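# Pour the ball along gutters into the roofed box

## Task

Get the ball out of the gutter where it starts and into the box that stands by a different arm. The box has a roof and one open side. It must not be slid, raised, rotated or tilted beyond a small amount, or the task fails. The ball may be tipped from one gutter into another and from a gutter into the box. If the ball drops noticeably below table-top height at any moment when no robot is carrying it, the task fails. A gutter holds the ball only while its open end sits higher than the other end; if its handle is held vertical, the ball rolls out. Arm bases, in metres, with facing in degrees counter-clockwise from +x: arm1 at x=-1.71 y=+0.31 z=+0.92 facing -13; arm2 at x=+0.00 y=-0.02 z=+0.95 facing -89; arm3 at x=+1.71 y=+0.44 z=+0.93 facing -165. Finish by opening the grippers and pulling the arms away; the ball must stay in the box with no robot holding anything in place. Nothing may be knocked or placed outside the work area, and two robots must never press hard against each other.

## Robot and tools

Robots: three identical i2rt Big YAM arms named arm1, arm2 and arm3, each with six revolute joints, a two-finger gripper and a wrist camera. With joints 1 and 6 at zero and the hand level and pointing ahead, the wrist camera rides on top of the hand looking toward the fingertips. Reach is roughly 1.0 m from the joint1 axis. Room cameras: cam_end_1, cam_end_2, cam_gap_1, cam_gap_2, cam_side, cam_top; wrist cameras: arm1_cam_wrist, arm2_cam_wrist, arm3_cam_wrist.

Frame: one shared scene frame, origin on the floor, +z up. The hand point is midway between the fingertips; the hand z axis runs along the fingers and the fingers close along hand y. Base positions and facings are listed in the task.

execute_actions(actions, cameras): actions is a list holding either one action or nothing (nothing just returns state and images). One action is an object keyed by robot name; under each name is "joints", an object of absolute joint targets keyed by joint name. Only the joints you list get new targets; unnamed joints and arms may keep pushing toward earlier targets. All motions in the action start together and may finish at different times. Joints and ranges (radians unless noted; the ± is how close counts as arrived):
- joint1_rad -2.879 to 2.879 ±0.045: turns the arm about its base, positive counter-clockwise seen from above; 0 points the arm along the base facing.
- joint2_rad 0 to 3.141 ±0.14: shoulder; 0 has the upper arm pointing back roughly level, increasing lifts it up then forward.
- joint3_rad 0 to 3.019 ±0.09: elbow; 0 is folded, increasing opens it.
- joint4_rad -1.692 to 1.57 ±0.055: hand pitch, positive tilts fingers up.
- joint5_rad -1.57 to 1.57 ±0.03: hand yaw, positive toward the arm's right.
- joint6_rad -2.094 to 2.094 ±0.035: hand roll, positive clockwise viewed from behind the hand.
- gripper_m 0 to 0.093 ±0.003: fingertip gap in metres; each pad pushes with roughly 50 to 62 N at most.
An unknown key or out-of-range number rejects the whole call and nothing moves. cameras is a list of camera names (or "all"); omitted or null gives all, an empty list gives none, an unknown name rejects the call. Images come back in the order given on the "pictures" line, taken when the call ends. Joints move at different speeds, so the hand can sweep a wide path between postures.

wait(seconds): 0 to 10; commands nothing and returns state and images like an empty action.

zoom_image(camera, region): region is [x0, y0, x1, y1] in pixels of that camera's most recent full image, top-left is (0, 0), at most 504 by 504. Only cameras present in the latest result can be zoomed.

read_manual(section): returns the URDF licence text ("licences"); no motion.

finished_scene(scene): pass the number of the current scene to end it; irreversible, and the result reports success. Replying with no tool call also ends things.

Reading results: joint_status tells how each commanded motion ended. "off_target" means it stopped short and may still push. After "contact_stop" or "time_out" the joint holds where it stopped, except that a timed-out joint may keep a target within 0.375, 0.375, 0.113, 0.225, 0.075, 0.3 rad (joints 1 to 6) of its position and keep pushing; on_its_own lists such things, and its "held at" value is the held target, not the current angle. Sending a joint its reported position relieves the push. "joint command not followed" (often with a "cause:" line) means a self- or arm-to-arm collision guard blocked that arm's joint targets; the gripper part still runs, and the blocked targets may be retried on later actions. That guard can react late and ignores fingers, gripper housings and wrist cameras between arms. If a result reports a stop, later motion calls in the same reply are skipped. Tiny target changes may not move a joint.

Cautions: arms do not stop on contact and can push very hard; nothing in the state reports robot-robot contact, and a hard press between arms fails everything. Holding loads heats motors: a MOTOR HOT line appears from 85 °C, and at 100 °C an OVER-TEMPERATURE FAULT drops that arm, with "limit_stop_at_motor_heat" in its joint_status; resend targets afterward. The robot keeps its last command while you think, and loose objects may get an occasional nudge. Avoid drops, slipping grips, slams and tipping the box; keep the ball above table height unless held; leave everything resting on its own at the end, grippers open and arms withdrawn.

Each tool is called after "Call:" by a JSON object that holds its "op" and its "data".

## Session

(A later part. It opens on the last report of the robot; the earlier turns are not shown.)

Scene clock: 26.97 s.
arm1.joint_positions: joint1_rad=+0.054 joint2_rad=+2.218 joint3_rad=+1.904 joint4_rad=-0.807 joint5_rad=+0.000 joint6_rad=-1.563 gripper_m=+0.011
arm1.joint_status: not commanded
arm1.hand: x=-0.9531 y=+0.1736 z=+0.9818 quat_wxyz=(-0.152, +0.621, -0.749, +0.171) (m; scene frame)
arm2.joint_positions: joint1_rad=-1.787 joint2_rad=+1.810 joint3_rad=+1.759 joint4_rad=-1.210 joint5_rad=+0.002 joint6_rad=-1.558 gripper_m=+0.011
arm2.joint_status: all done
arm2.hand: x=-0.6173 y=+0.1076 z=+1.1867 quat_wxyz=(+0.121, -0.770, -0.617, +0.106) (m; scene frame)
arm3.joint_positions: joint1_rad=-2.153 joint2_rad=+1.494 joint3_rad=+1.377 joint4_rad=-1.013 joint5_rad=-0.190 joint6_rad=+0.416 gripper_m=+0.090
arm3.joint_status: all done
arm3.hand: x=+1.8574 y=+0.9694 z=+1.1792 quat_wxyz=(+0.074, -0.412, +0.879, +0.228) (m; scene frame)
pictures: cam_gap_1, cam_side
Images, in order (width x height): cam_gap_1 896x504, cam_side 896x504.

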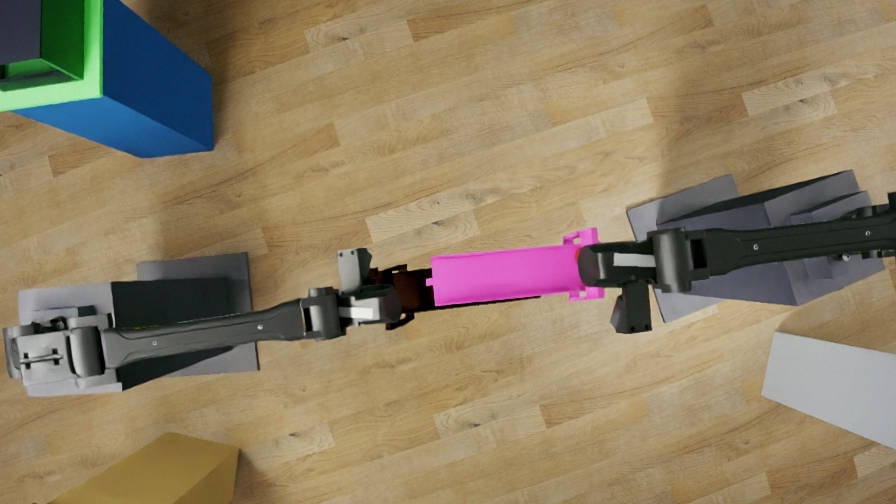

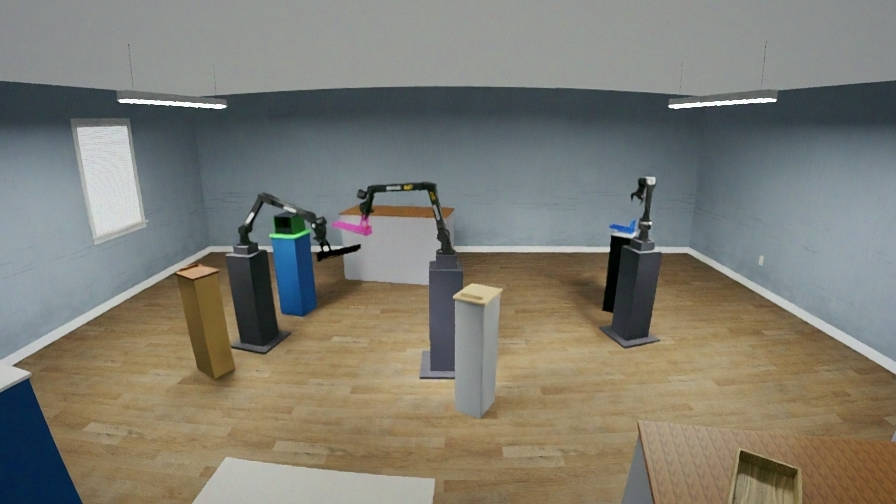

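Call:
{"op": "execute_actions", "data": {"actions": [{"arm2":{"joints":{"joint1_rad":-1.745,"joint4_rad":-1.3}}}], "cameras": ["cam_gap_1"]}}

Scene clock: 27.73 s.
arm1.joint_positions: joint1_rad=+0.054 joint2_rad=+2.218 joint3_rad=+1.904 joint4_rad=-0.807 joint5_rad=+0.000 joint6_rad=-1.563 gripper_m=+0.011
arm1.joint_status: not commanded
arm1.hand: x=-0.9531 y=+0.1736 z=+0.9818 quat_wxyz=(-0.152, +0.621, -0.749, +0.171) (m; scene frame)
arm2.joint_positions: joint1_rad=-1.743 joint2_rad=+1.810 joint3_rad=+1.759 joint4_rad=-1.289 joint5_rad=+0.001 joint6_rad=-1.558 gripper_m=+0.011
arm2.joint_status: all done
arm2.hand: x=-0.6041 y=+0.0770 z=+1.1816 quat_wxyz=(+0.089, -0.760, -0.638, +0.083) (m; scene frame)
arm3.joint_positions: joint1_rad=-2.153 joint2_rad=+1.494 joint3_rad=+1.377 joint4_rad=-1.013 joint5_rad=-0.190 joint6_rad=+0.416 gripper_m=+0.090
arm3.joint_status: not commanded
arm3.hand: x=+1.8574 y=+0.9694 z=+1.1792 quat_wxyz=(+0.074, -0.412, +0.879, +0.228) (m; scene frame)
pictures: cam_gap_1
Images, in order (width x height): cam_gap_1 896x504.

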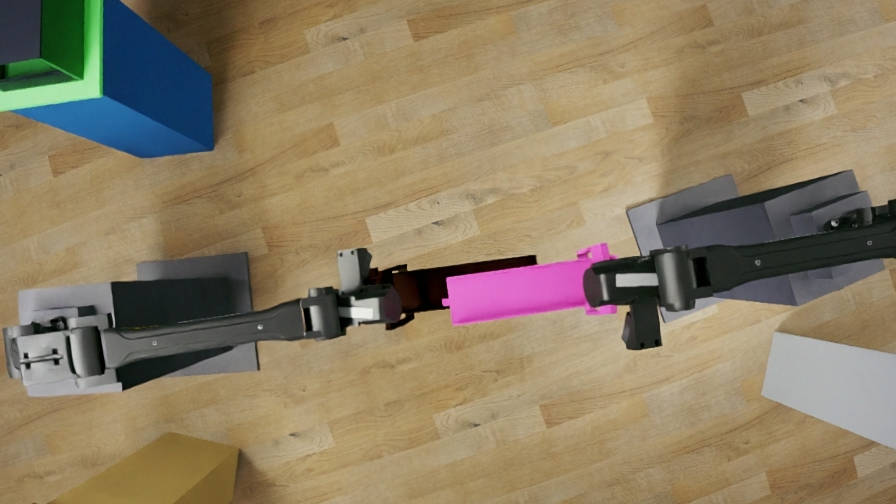

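Slightly over; aim for the middle.

Call:
{"op": "execute_actions", "data": {"actions": [{"arm2":{"joints":{"joint1_rad":-1.765}}}], "cameras": ["cam_gap_1"]}}

Scene clock: 28.50 s.
arm1.joint_positions: joint1_rad=+0.054 joint2_rad=+2.218 joint3_rad=+1.904 joint4_rad=-0.807 joint5_rad=+0.000 joint6_rad=-1.563 gripper_m=+0.011
arm1.joint_status: not commanded
arm1.hand: x=-0.9531 y=+0.1736 z=+0.9818 quat_wxyz=(-0.152, +0.621, -0.749, +0.171) (m; scene frame)
arm2.joint_positions: joint1_rad=-1.760 joint2_rad=+1.810 joint3_rad=+1.759 joint4_rad=-1.289 joint5_rad=+0.001 joint6_rad=-1.558 gripper_m=+0.011
arm2.joint_status: all done
arm2.hand: x=-0.6024 y=+0.0872 z=+1.1815 quat_wxyz=(+0.090, -0.766, -0.631, +0.083) (m; scene frame)
arm3.joint_positions: joint1_rad=-2.153 joint2_rad=+1.494 joint3_rad=+1.377 joint4_rad=-1.013 joint5_rad=-0.190 joint6_rad=+0.416 gripper_m=+0.090
arm3.joint_status: not commanded
arm3.hand: x=+1.8574 y=+0.9694 z=+1.1792 quat_wxyz=(+0.074, -0.412, +0.879, +0.228) (m; scene frame)
pictures: cam_gap_1
Images, in order (width x height): cam_gap_1 896x504.

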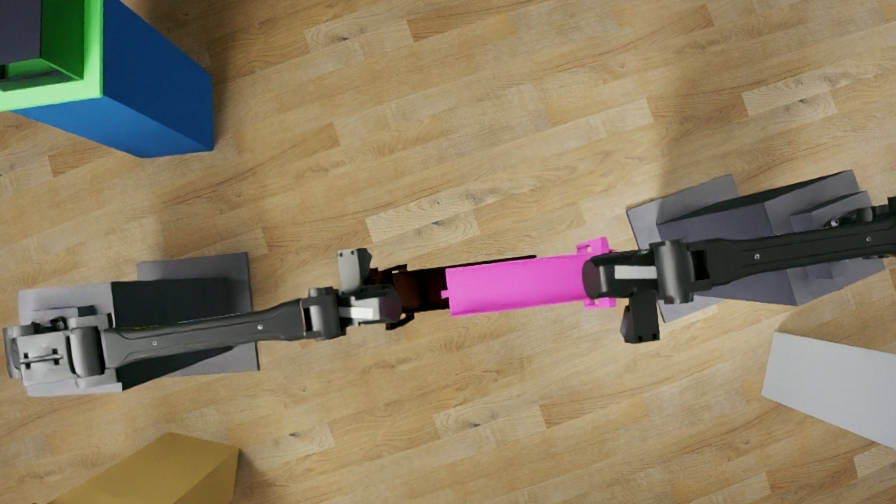

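Call:
{"op": "execute_actions", "data": {"actions": [{"arm2":{"joints":{"joint4_rad":-1.57}}}], "cameras": []}}

Call:
{"op": "wait", "data": {"seconds": 2}}

Scene clock: 29.53 s.
arm1.joint_positions: joint1_rad=+0.054 joint2_rad=+2.218 joint3_rad=+1.904 joint4_rad=-0.807 joint5_rad=+0.000 joint6_rad=-1.563 gripper_m=+0.011
arm1.joint_status: not commanded
arm1.hand: x=-0.9531 y=+0.1736 z=+0.9818 quat_wxyz=(-0.152, +0.621, -0.749, +0.171) (m; scene frame)
arm2.joint_positions: joint1_rad=-1.760 joint2_rad=+1.810 joint3_rad=+1.759 joint4_rad=-1.557 joint5_rad=+0.001 joint6_rad=-1.558 gripper_m=+0.011
arm2.joint_status: all done
arm2.hand: x=-0.5381 y=+0.0756 z=+1.1743 quat_wxyz=(-0.012, -0.771, -0.637, -0.004) (m; scene frame)
arm3.joint_positions: joint1_rad=-2.153 joint2_rad=+1.494 joint3_rad=+1.377 joint4_rad=-1.013 joint5_rad=-0.190 joint6_rad=+0.416 gripper_m=+0.090
arm3.joint_status: not commanded
arm3.hand: x=+1.8574 y=+0.9694 z=+1.1792 quat_wxyz=(+0.074, -0.412, +0.879, +0.228) (m; scene frame)
pictures: none
No camera images: the call's "cameras" was empty. Leave "cameras" out to get every camera's image.

Scene clock: 31.53 s.
arm1.joint_positions: joint1_rad=+0.054 joint2_rad=+2.218 joint3_rad=+1.904 joint4_rad=-0.807 joint5_rad=+0.001 joint6_rad=-1.564 gripper_m=+0.011
arm1.joint_status: not commanded
arm1.hand: x=-0.9533 y=+0.1735 z=+0.9817 quat_wxyz=(-0.151, +0.622, -0.749, +0.172) (m; scene frame)
arm2.joint_positions: joint1_rad=-1.760 joint2_rad=+1.810 joint3_rad=+1.759 joint4_rad=-1.557 joint5_rad=+0.001 joint6_rad=-1.558 gripper_m=+0.011
arm2.joint_status: all done
arm2.hand: x=-0.5380 y=+0.0756 z=+1.1743 quat_wxyz=(-0.012, -0.771, -0.637, -0.004) (m; scene frame)
arm3.joint_positions: joint1_rad=-2.153 joint2_rad=+1.494 joint3_rad=+1.377 joint4_rad=-1.013 joint5_rad=-0.190 joint6_rad=+0.416 gripper_m=+0.090
arm3.joint_status: not commanded
arm3.hand: x=+1.8574 y=+0.9694 z=+1.1792 quat_wxyz=(+0.074, -0.412, +0.879, +0.228) (m; scene frame)
wait: 2.00 s; at rest by 0.67 s
pictures: arm1_cam_wrist, arm2_cam_wrist, arm3_cam_wrist, cam_end_1, cam_end_2, cam_gap_1, cam_gap_2, cam_side, cam_top
Images, in order (width x height): arm1_cam_wrist 616x616, arm2_cam_wrist 616x616, arm3_cam_wrist 616x616, cam_end_1 896x504, cam_end_2 896x504, cam_gap_1 896x504, cam_gap_2 896x504, cam_side 896x504, cam_top 896x504.

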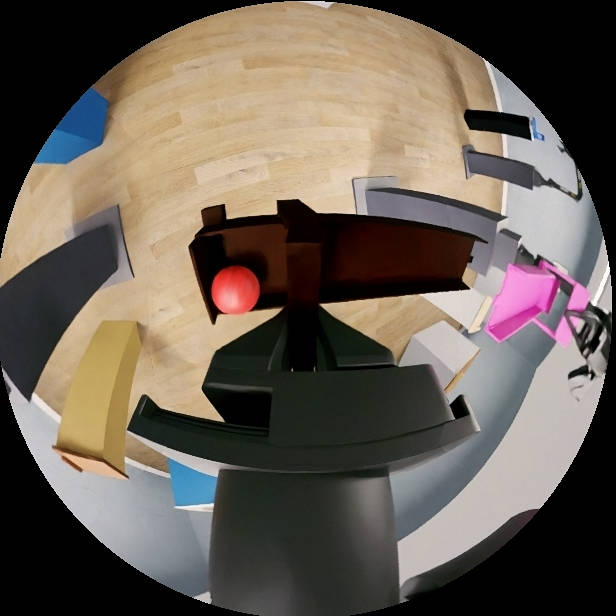

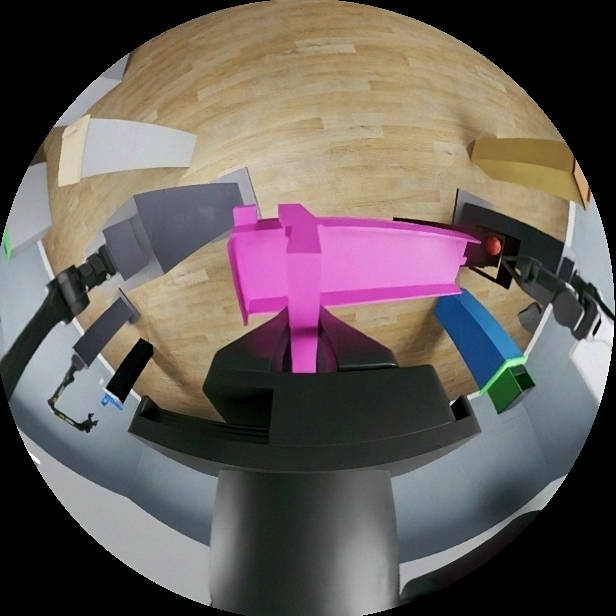

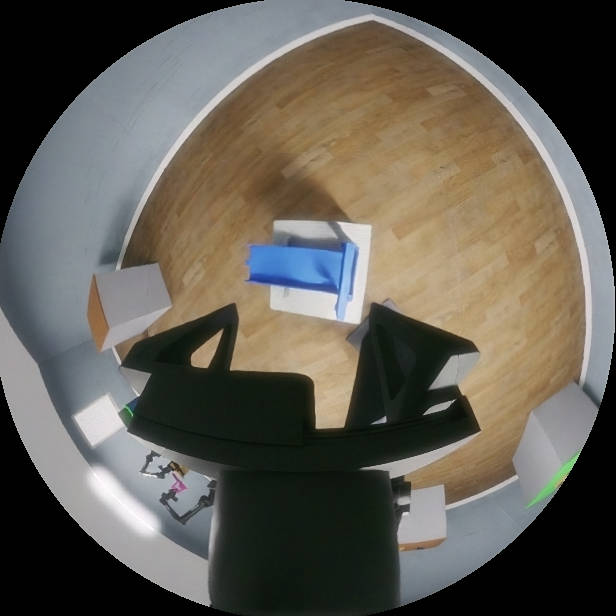

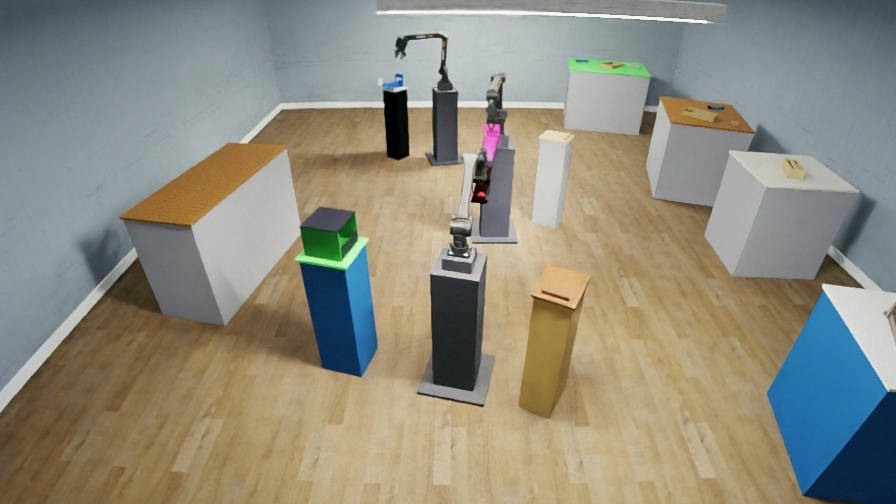

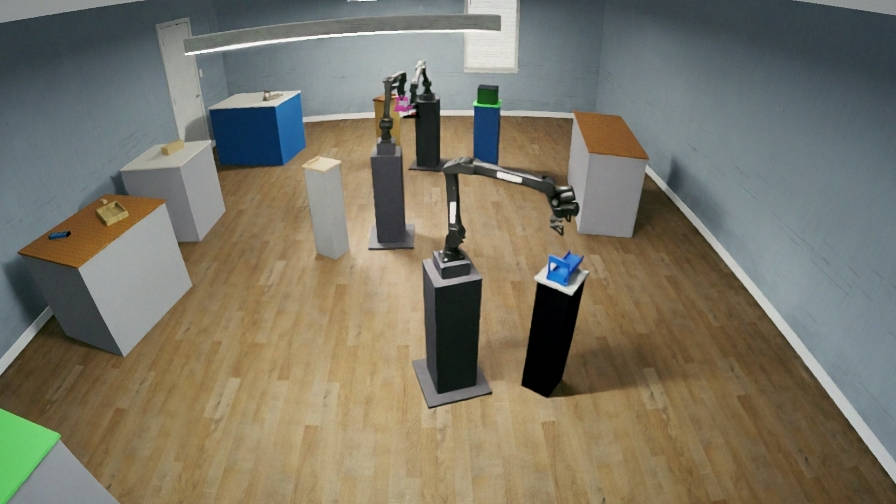

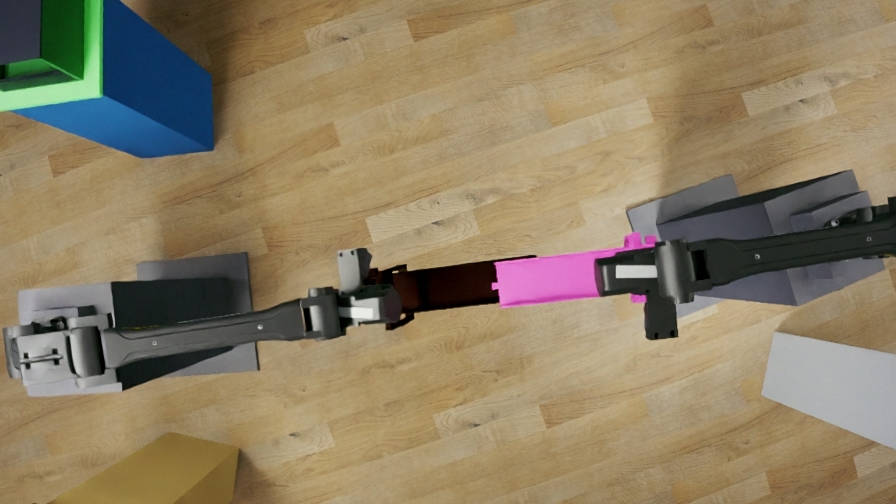

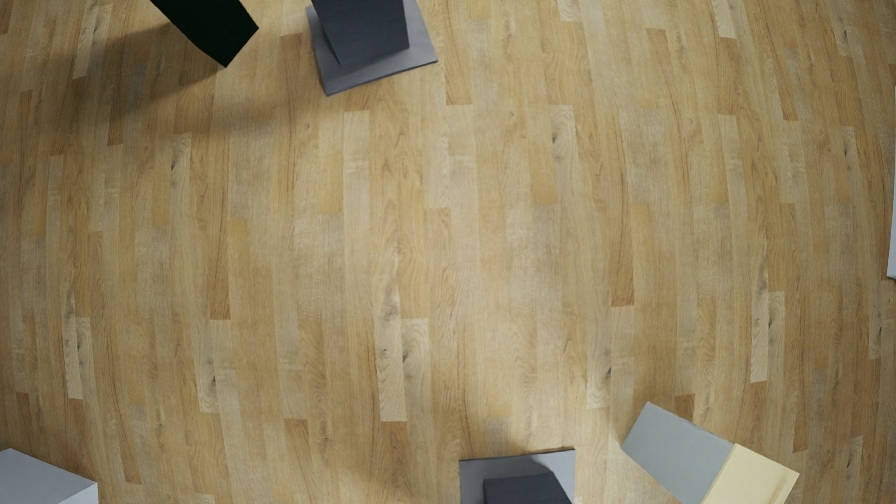

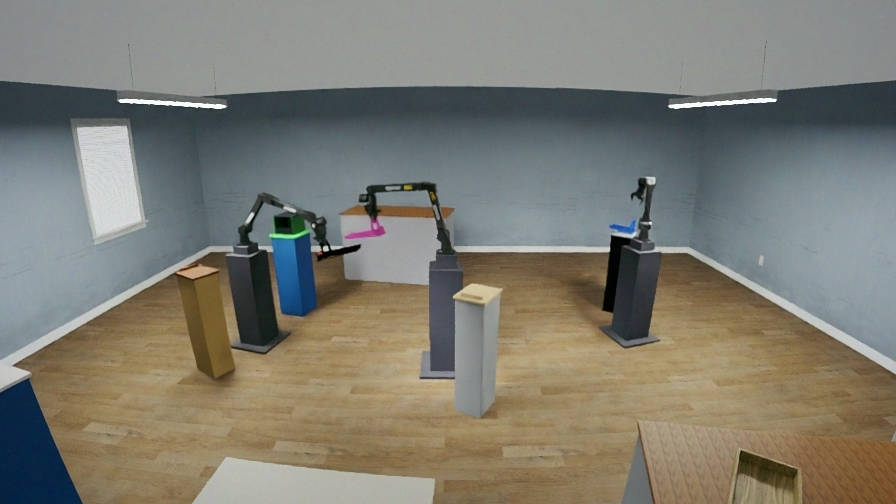

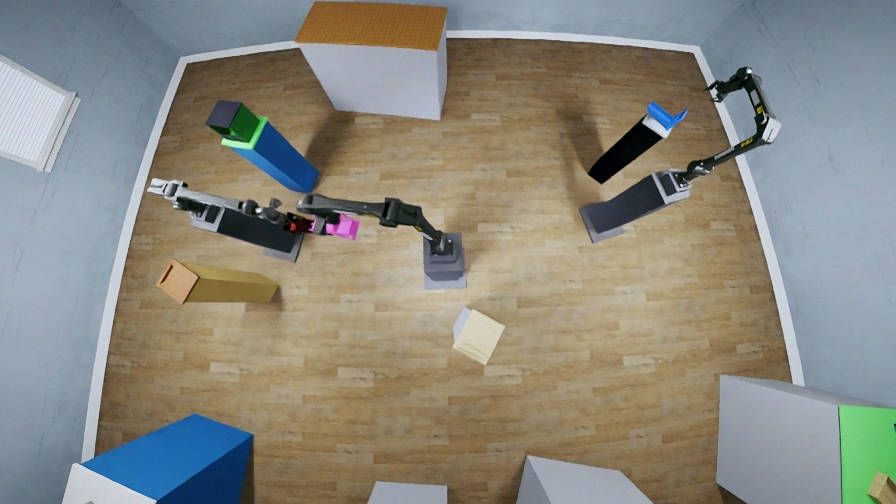

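Call:
{"op": "execute_actions", "data": {"actions": [{"arm2":{"joints":{"joint1_rad":0.527,"joint2_rad":1.66,"joint3_rad":1.38,"joint4_rad":-1.19,"joint5_rad":0.175,"joint6_rad":-0.55}},"arm1":{"joints":{"joint1_rad":0.4,"joint4_rad":-0.65}}}], "cameras": []}}

Call:
{"op": "execute_actions", "data": {"actions": [{"arm2":{"joints":{"joint2_rad":1.81,"joint3_rad":1.28,"joint4_rad":-0.9}},"arm1":{"joints":{"joint2_rad":0.648,"joint3_rad":0.5}}}], "cameras": []}}

Call:
{"op": "execute_actions", "data": {"actions": [{"arm2":{"joints":{"gripper_m":0.09}},"arm1":{"joints":{"joint4_rad":-1.03}}}], "cameras": []}}

Call:
{"op": "execute_actions", "data": {"actions": [{"arm2":{"joints":{"joint2_rad":1.45}},"arm1":{"joints":{"joint1_rad":1.55}}}], "cameras": ["cam_end_1","arm1_cam_wrist"]}}

Call:
{"op": "zoom_image", "data": {"camera": "cam_end_1", "region": [280, 120, 540, 300]}}

Scene clock: 33.90 s.
arm1.joint_positions: joint1_rad=+0.388 joint2_rad=+2.218 joint3_rad=+1.904 joint4_rad=-0.677 joint5_rad=+0.001 joint6_rad=-1.567 gripper_m=+0.011
arm1.joint_status: all done
arm1.hand: x=-0.9234 y=+0.4352 z=+1.0001 quat_wxyz=(-0.225, +0.726, -0.623, +0.188) (m; scene frame)
arm2.joint_positions: joint1_rad=+0.535 joint2_rad=+1.698 joint3_rad=+1.377 joint4_rad=-1.196 joint5_rad=+0.170 joint6_rad=-0.567 gripper_m=+0.011
arm2.joint_status: all done
arm2.hand: x=+0.2435 y=-0.4759 z=+1.0842 quat_wxyz=(+0.048, -0.227, -0.969, +0.084) (m; scene frame)
arm3.joint_positions: joint1_rad=-2.153 joint2_rad=+1.494 joint3_rad=+1.377 joint4_rad=-1.013 joint5_rad=-0.190 joint6_rad=+0.416 gripper_m=+0.090
arm3.joint_status: not commanded
arm3.hand: x=+1.8574 y=+0.9694 z=+1.1792 quat_wxyz=(+0.074, -0.412, +0.879, +0.228) (m; scene frame)
pictures: none
No camera images: the call's "cameras" was empty. Leave "cameras" out to get every camera's image.

Scene clock: 35.77 s.
arm1.joint_positions: joint1_rad=+0.388 joint2_rad=+0.659 joint3_rad=+0.481 joint4_rad=-0.666 joint5_rad=+0.001 joint6_rad=-1.567 gripper_m=+0.011
arm1.joint_status: all done
arm1.hand: x=-1.4176 y=+0.3557 z=+1.0896 quat_wxyz=(-0.278, +0.707, -0.607, +0.233) (m; scene frame)
arm2.joint_positions: joint1_rad=+0.534 joint2_rad=+1.835 joint3_rad=+1.271 joint4_rad=-0.921 joint5_rad=+0.174 joint6_rad=-0.558 gripper_m=+0.011
arm2.joint_status: all done
arm2.hand: x=+0.2500 y=-0.4920 z=+0.9820 quat_wxyz=(+0.038, -0.233, -0.967, +0.097) (m; scene frame)
arm3.joint_positions: joint1_rad=-2.153 joint2_rad=+1.494 joint3_rad=+1.377 joint4_rad=-1.013 joint5_rad=-0.190 joint6_rad=+0.416 gripper_m=+0.090
arm3.joint_status: not commanded
arm3.hand: x=+1.8574 y=+0.9694 z=+1.1792 quat_wxyz=(+0.074, -0.412, +0.879, +0.228) (m; scene frame)
pictures: none
No camera images: the call's "cameras" was empty. Leave "cameras" out to get every camera's image.

Scene clock: 36.83 s.
arm1.joint_positions: joint1_rad=+0.388 joint2_rad=+0.659 joint3_rad=+0.481 joint4_rad=-1.021 joint5_rad=+0.001 joint6_rad=-1.567 gripper_m=+0.011
arm1.joint_status: all done
arm1.hand: x=-1.4902 y=+0.3444 z=+1.0432 quat_wxyz=(-0.148, +0.745, -0.639, +0.123) (m; scene frame)
arm2.joint_positions: joint1_rad=+0.534 joint2_rad=+1.835 joint3_rad=+1.271 joint4_rad=-0.919 joint5_rad=+0.173 joint6_rad=-0.558 gripper_m=+0.090
arm2.joint_status: all done
arm2.hand: x=+0.2503 y=-0.4922 z=+0.9820 quat_wxyz=(+0.037, -0.233, -0.967, +0.097) (m; scene frame)
arm3.joint_positions: joint1_rad=-2.153 joint2_rad=+1.494 joint3_rad=+1.377 joint4_rad=-1.013 joint5_rad=-0.190 joint6_rad=+0.416 gripper_m=+0.090
arm3.joint_status: not commanded
arm3.hand: x=+1.8574 y=+0.9694 z=+1.1792 quat_wxyz=(+0.074, -0.412, +0.879, +0.228) (m; scene frame)
pictures: none
No camera images: the call's "cameras" was empty. Leave "cameras" out to get every camera's image.

Scene clock: 38.40 s.
arm1.joint_positions: joint1_rad=+1.539 joint2_rad=+0.659 joint3_rad=+0.481 joint4_rad=-1.021 joint5_rad=-0.001 joint6_rad=-1.567 gripper_m=+0.011
arm1.joint_status: all done
arm1.hand: x=-1.6569 y=+0.5302 z=+1.0425 quat_wxyz=(-0.188, +0.973, -0.129, +0.030) (m; scene frame)
arm2.joint_positions: joint1_rad=+0.534 joint2_rad=+1.447 joint3_rad=+1.271 joint4_rad=-0.919 joint5_rad=+0.173 joint6_rad=-0.558 gripper_m=+0.090
arm2.joint_status: all done
arm2.hand: x=+0.2530 y=-0.4903 z=+1.1812 quat_wxyz=(-0.099, -0.242, -0.937, +0.231) (m; scene frame)
arm3.joint_positions: joint1_rad=-2.153 joint2_rad=+1.494 joint3_rad=+1.377 joint4_rad=-1.013 joint5_rad=-0.190 joint6_rad=+0.416 gripper_m=+0.090
arm3.joint_status: not commanded
arm3.hand: x=+1.8574 y=+0.9694 z=+1.1792 quat_wxyz=(+0.074, -0.412, +0.879, +0.228) (m; scene frame)
pictures: arm1_cam_wrist, cam_end_1
Images, in order (width x height): arm1_cam_wrist 616x616, cam_end_1 896x504.

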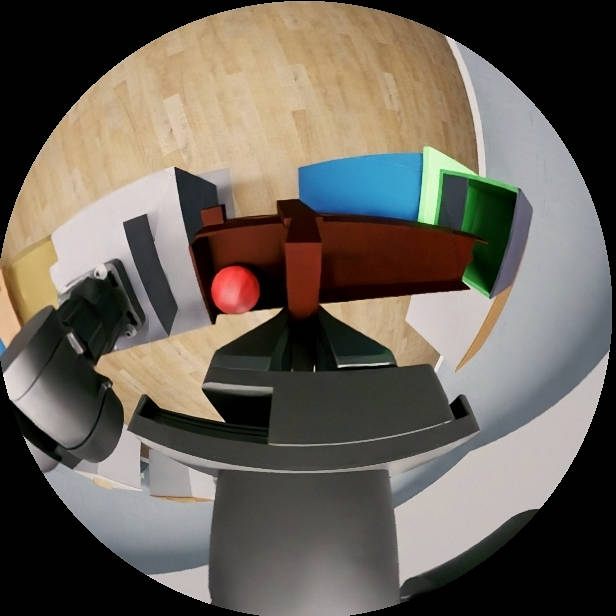

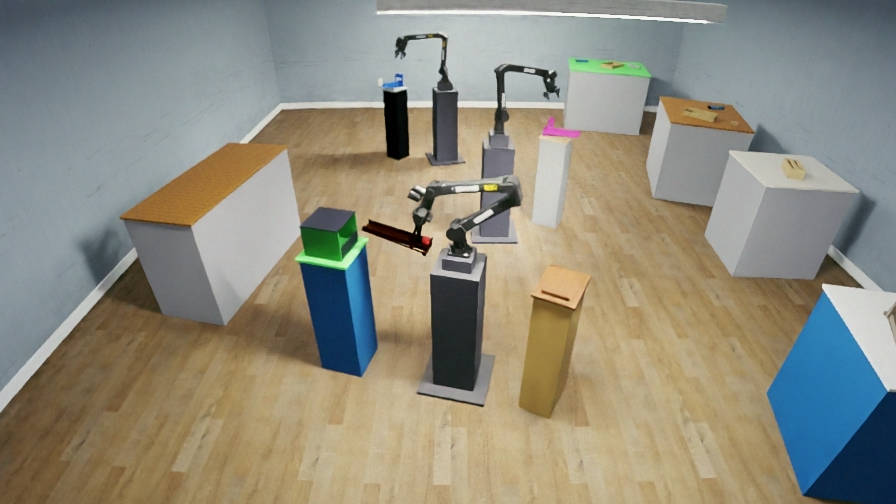

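Region (280, 120, 540, 300) of cam_end_1's 896x504 image, scaled by 1.938, with more detail than that image has; it fills the top 349 rows of this view, and the rest is white.

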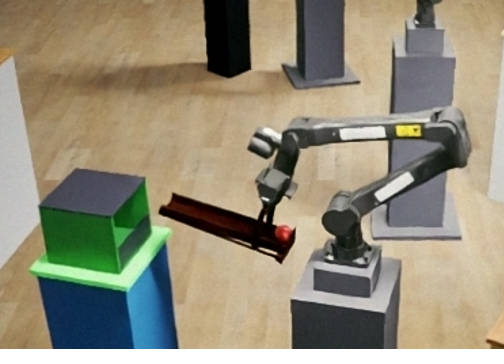

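Call:
{"op": "execute_actions", "data": {"actions": [{"arm1":{"joints":{"joint1_rad":1.645,"joint2_rad":0.70,"joint3_rad":0.57,"joint4_rad":-1.13}}}], "cameras": []}}

Call:
{"op": "execute_actions", "data": {"actions": [{"arm1":{"joints":{"joint2_rad":0.81,"joint3_rad":0.62,"joint4_rad":-1.04}}}], "cameras": ["cam_end_1","arm1_cam_wrist"]}}

Call:
{"op": "zoom_image", "data": {"camera": "cam_end_1", "region": [280, 170, 460, 290]}}

Scene clock: 39.60 s.
arm1.joint_positions: joint1_rad=+1.635 joint2_rad=+0.706 joint3_rad=+0.501 joint4_rad=-1.119 joint5_rad=+0.000 joint6_rad=-1.567 gripper_m=+0.011
arm1.joint_status: all done
arm1.hand: x=-1.6811 y=+0.5176 z=+1.0343 quat_wxyz=(-0.127, +0.988, -0.083, +0.016) (m; scene frame)
arm2.joint_positions: joint1_rad=+0.534 joint2_rad=+1.447 joint3_rad=+1.271 joint4_rad=-0.919 joint5_rad=+0.173 joint6_rad=-0.558 gripper_m=+0.090
arm2.joint_status: not commanded
arm2.hand: x=+0.2530 y=-0.4903 z=+1.1812 quat_wxyz=(-0.099, -0.242, -0.937, +0.231) (m; scene frame)
arm3.joint_positions: joint1_rad=-2.153 joint2_rad=+1.494 joint3_rad=+1.377 joint4_rad=-1.013 joint5_rad=-0.190 joint6_rad=+0.416 gripper_m=+0.090
arm3.joint_status: not commanded
arm3.hand: x=+1.8574 y=+0.9694 z=+1.1792 quat_wxyz=(+0.074, -0.412, +0.879, +0.228) (m; scene frame)
pictures: none
No camera images: the call's "cameras" was empty. Leave "cameras" out to get every camera's image.

Scene clock: 40.60 s.
arm1.joint_positions: joint1_rad=+1.635 joint2_rad=+0.817 joint3_rad=+0.563 joint4_rad=-1.059 joint5_rad=+0.000 joint6_rad=-1.567 gripper_m=+0.011
arm1.joint_status: all done
arm1.hand: x=-1.6758 y=+0.5501 z=+1.0423 quat_wxyz=(-0.133, +0.988, -0.083, +0.017) (m; scene frame)
arm2.joint_positions: joint1_rad=+0.534 joint2_rad=+1.447 joint3_rad=+1.271 joint4_rad=-0.919 joint5_rad=+0.173 joint6_rad=-0.558 gripper_m=+0.090
arm2.joint_status: not commanded
arm2.hand: x=+0.2530 y=-0.4903 z=+1.1812 quat_wxyz=(-0.099, -0.242, -0.937, +0.231) (m; scene frame)
arm3.joint_positions: joint1_rad=-2.153 joint2_rad=+1.494 joint3_rad=+1.377 joint4_rad=-1.013 joint5_rad=-0.190 joint6_rad=+0.416 gripper_m=+0.090
arm3.joint_status: not commanded
arm3.hand: x=+1.8574 y=+0.9694 z=+1.1792 quat_wxyz=(+0.074, -0.412, +0.879, +0.228) (m; scene frame)
pictures: arm1_cam_wrist, cam_end_1
Images, in order (width x height): arm1_cam_wrist 616x616, cam_end_1 896x504.

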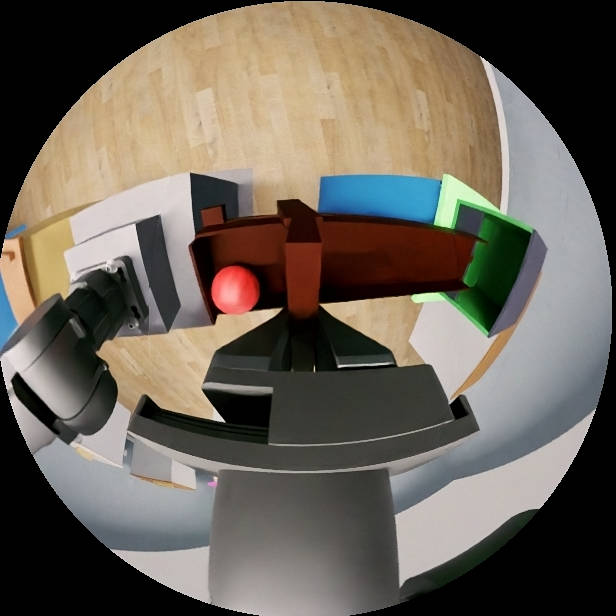

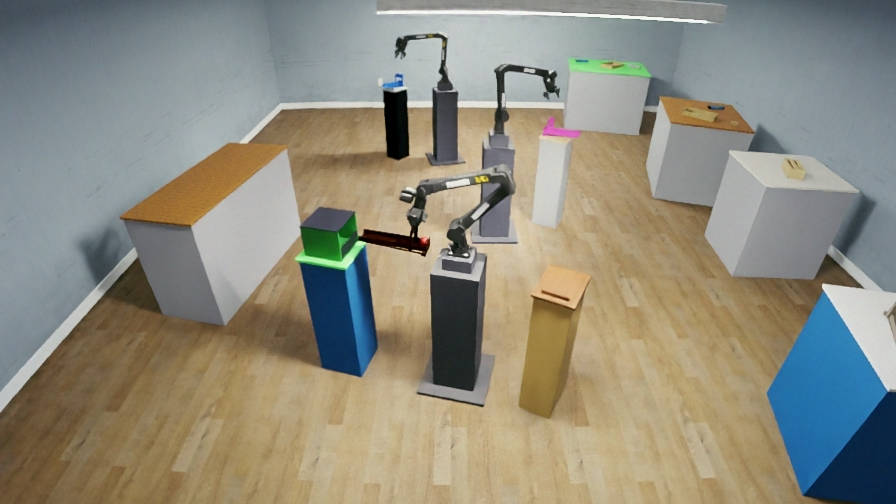

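Region (280, 170, 460, 290) of cam_end_1's 896x504 image, scaled by 2.800, with more detail than that image has.

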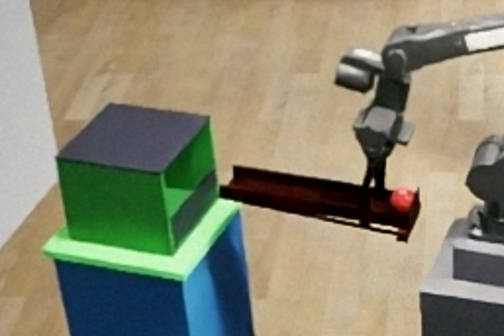

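Call:
{"op": "execute_actions", "data": {"actions": [{"arm1":{"joints":{"joint2_rad":0.92,"joint3_rad":0.72,"joint4_rad":-1.01}}}], "cameras": []}}

Call:
{"op": "execute_actions", "data": {"actions": [{"arm1":{"joints":{"joint2_rad":1.02,"joint3_rad":0.78,"joint4_rad":-0.975}}}], "cameras": []}}

Call:
{"op": "execute_actions", "data": {"actions": [{"arm1":{"joints":{"joint2_rad":1.12,"joint3_rad":0.84,"joint4_rad":-0.94}}}], "cameras": ["cam_end_1","arm1_cam_wrist"]}}

Call:
{"op": "zoom_image", "data": {"camera": "cam_end_1", "region": [280, 170, 460, 290]}}

Scene clock: 41.77 s.
arm1.joint_positions: joint1_rad=+1.635 joint2_rad=+0.928 joint3_rad=+0.665 joint4_rad=-1.026 joint5_rad=+0.000 joint6_rad=-1.567 gripper_m=+0.011
arm1.joint_status: all done
arm1.hand: x=-1.6692 y=+0.5912 z=+1.0625 quat_wxyz=(-0.145, +0.986, -0.083, +0.018) (m; scene frame)
arm2.joint_positions: joint1_rad=+0.534 joint2_rad=+1.447 joint3_rad=+1.271 joint4_rad=-0.919 joint5_rad=+0.173 joint6_rad=-0.558 gripper_m=+0.090
arm2.joint_status: not commanded
arm2.hand: x=+0.2530 y=-0.4903 z=+1.1812 quat_wxyz=(-0.099, -0.242, -0.937, +0.231) (m; scene frame)
arm3.joint_positions: joint1_rad=-2.153 joint2_rad=+1.494 joint3_rad=+1.377 joint4_rad=-1.013 joint5_rad=-0.190 joint6_rad=+0.416 gripper_m=+0.090
arm3.joint_status: not commanded
arm3.hand: x=+1.8574 y=+0.9694 z=+1.1792 quat_wxyz=(+0.074, -0.412, +0.879, +0.228) (m; scene frame)
pictures: none
No camera images: the call's "cameras" was empty. Leave "cameras" out to get every camera's image.

Scene clock: 42.70 s.
arm1.joint_positions: joint1_rad=+1.635 joint2_rad=+1.027 joint3_rad=+0.722 joint4_rad=-0.994 joint5_rad=+0.000 joint6_rad=-1.567 gripper_m=+0.011
arm1.joint_status: all done
arm1.hand: x=-1.6645 y=+0.6189 z=+1.0619 quat_wxyz=(-0.140, +0.987, -0.083, +0.017) (m; scene frame)
arm2.joint_positions: joint1_rad=+0.534 joint2_rad=+1.447 joint3_rad=+1.271 joint4_rad=-0.919 joint5_rad=+0.173 joint6_rad=-0.558 gripper_m=+0.090
arm2.joint_status: not commanded
arm2.hand: x=+0.2530 y=-0.4903 z=+1.1812 quat_wxyz=(-0.099, -0.242, -0.937, +0.231) (m; scene frame)
arm3.joint_positions: joint1_rad=-2.153 joint2_rad=+1.494 joint3_rad=+1.377 joint4_rad=-1.013 joint5_rad=-0.190 joint6_rad=+0.416 gripper_m=+0.090
arm3.joint_status: not commanded
arm3.hand: x=+1.8574 y=+0.9694 z=+1.1792 quat_wxyz=(+0.074, -0.412, +0.879, +0.228) (m; scene frame)
pictures: none
No camera images: the call's "cameras" was empty. Leave "cameras" out to get every camera's image.

Scene clock: 43.70 s.
arm1.joint_positions: joint1_rad=+1.635 joint2_rad=+1.127 joint3_rad=+0.784 joint4_rad=-0.957 joint5_rad=+0.000 joint6_rad=-1.567 gripper_m=+0.011
arm1.joint_status: all done
arm1.hand: x=-1.6593 y=+0.6501 z=+1.0604 quat_wxyz=(-0.139, +0.987, -0.083, +0.017) (m; scene frame)
arm2.joint_positions: joint1_rad=+0.534 joint2_rad=+1.447 joint3_rad=+1.271 joint4_rad=-0.919 joint5_rad=+0.173 joint6_rad=-0.558 gripper_m=+0.090
arm2.joint_status: not commanded
arm2.hand: x=+0.2530 y=-0.4903 z=+1.1812 quat_wxyz=(-0.099, -0.242, -0.937, +0.231) (m; scene frame)
arm3.joint_positions: joint1_rad=-2.153 joint2_rad=+1.494 joint3_rad=+1.377 joint4_rad=-1.013 joint5_rad=-0.190 joint6_rad=+0.416 gripper_m=+0.090
arm3.joint_status: not commanded
arm3.hand: x=+1.8574 y=+0.9694 z=+1.1792 quat_wxyz=(+0.074, -0.412, +0.879, +0.228) (m; scene frame)
pictures: arm1_cam_wrist, cam_end_1
Images, in order (width x height): arm1_cam_wrist 616x616, cam_end_1 896x504.

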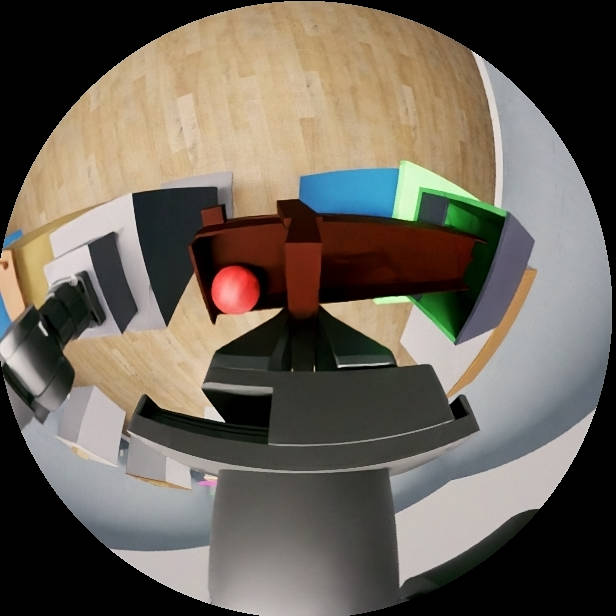

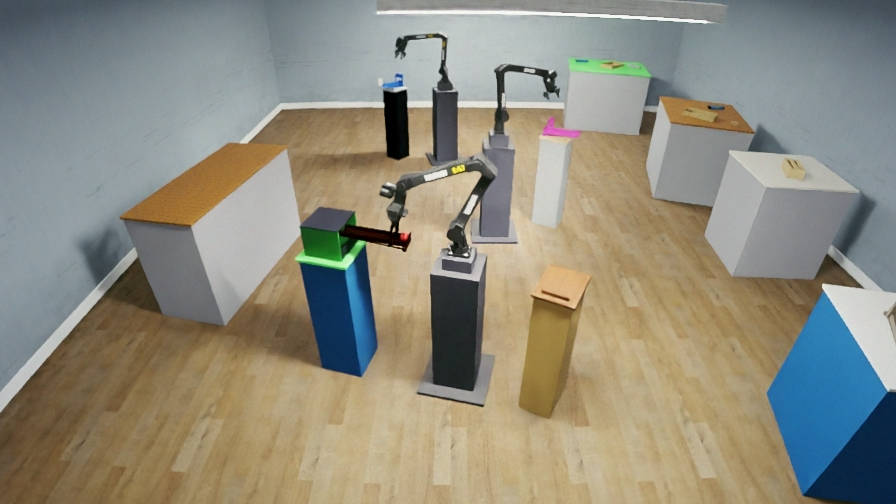

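Region (280, 170, 460, 290) of cam_end_1's 896x504 image, scaled by 2.800, with more detail than that image has.

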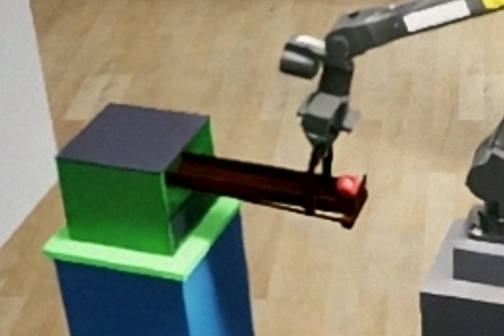

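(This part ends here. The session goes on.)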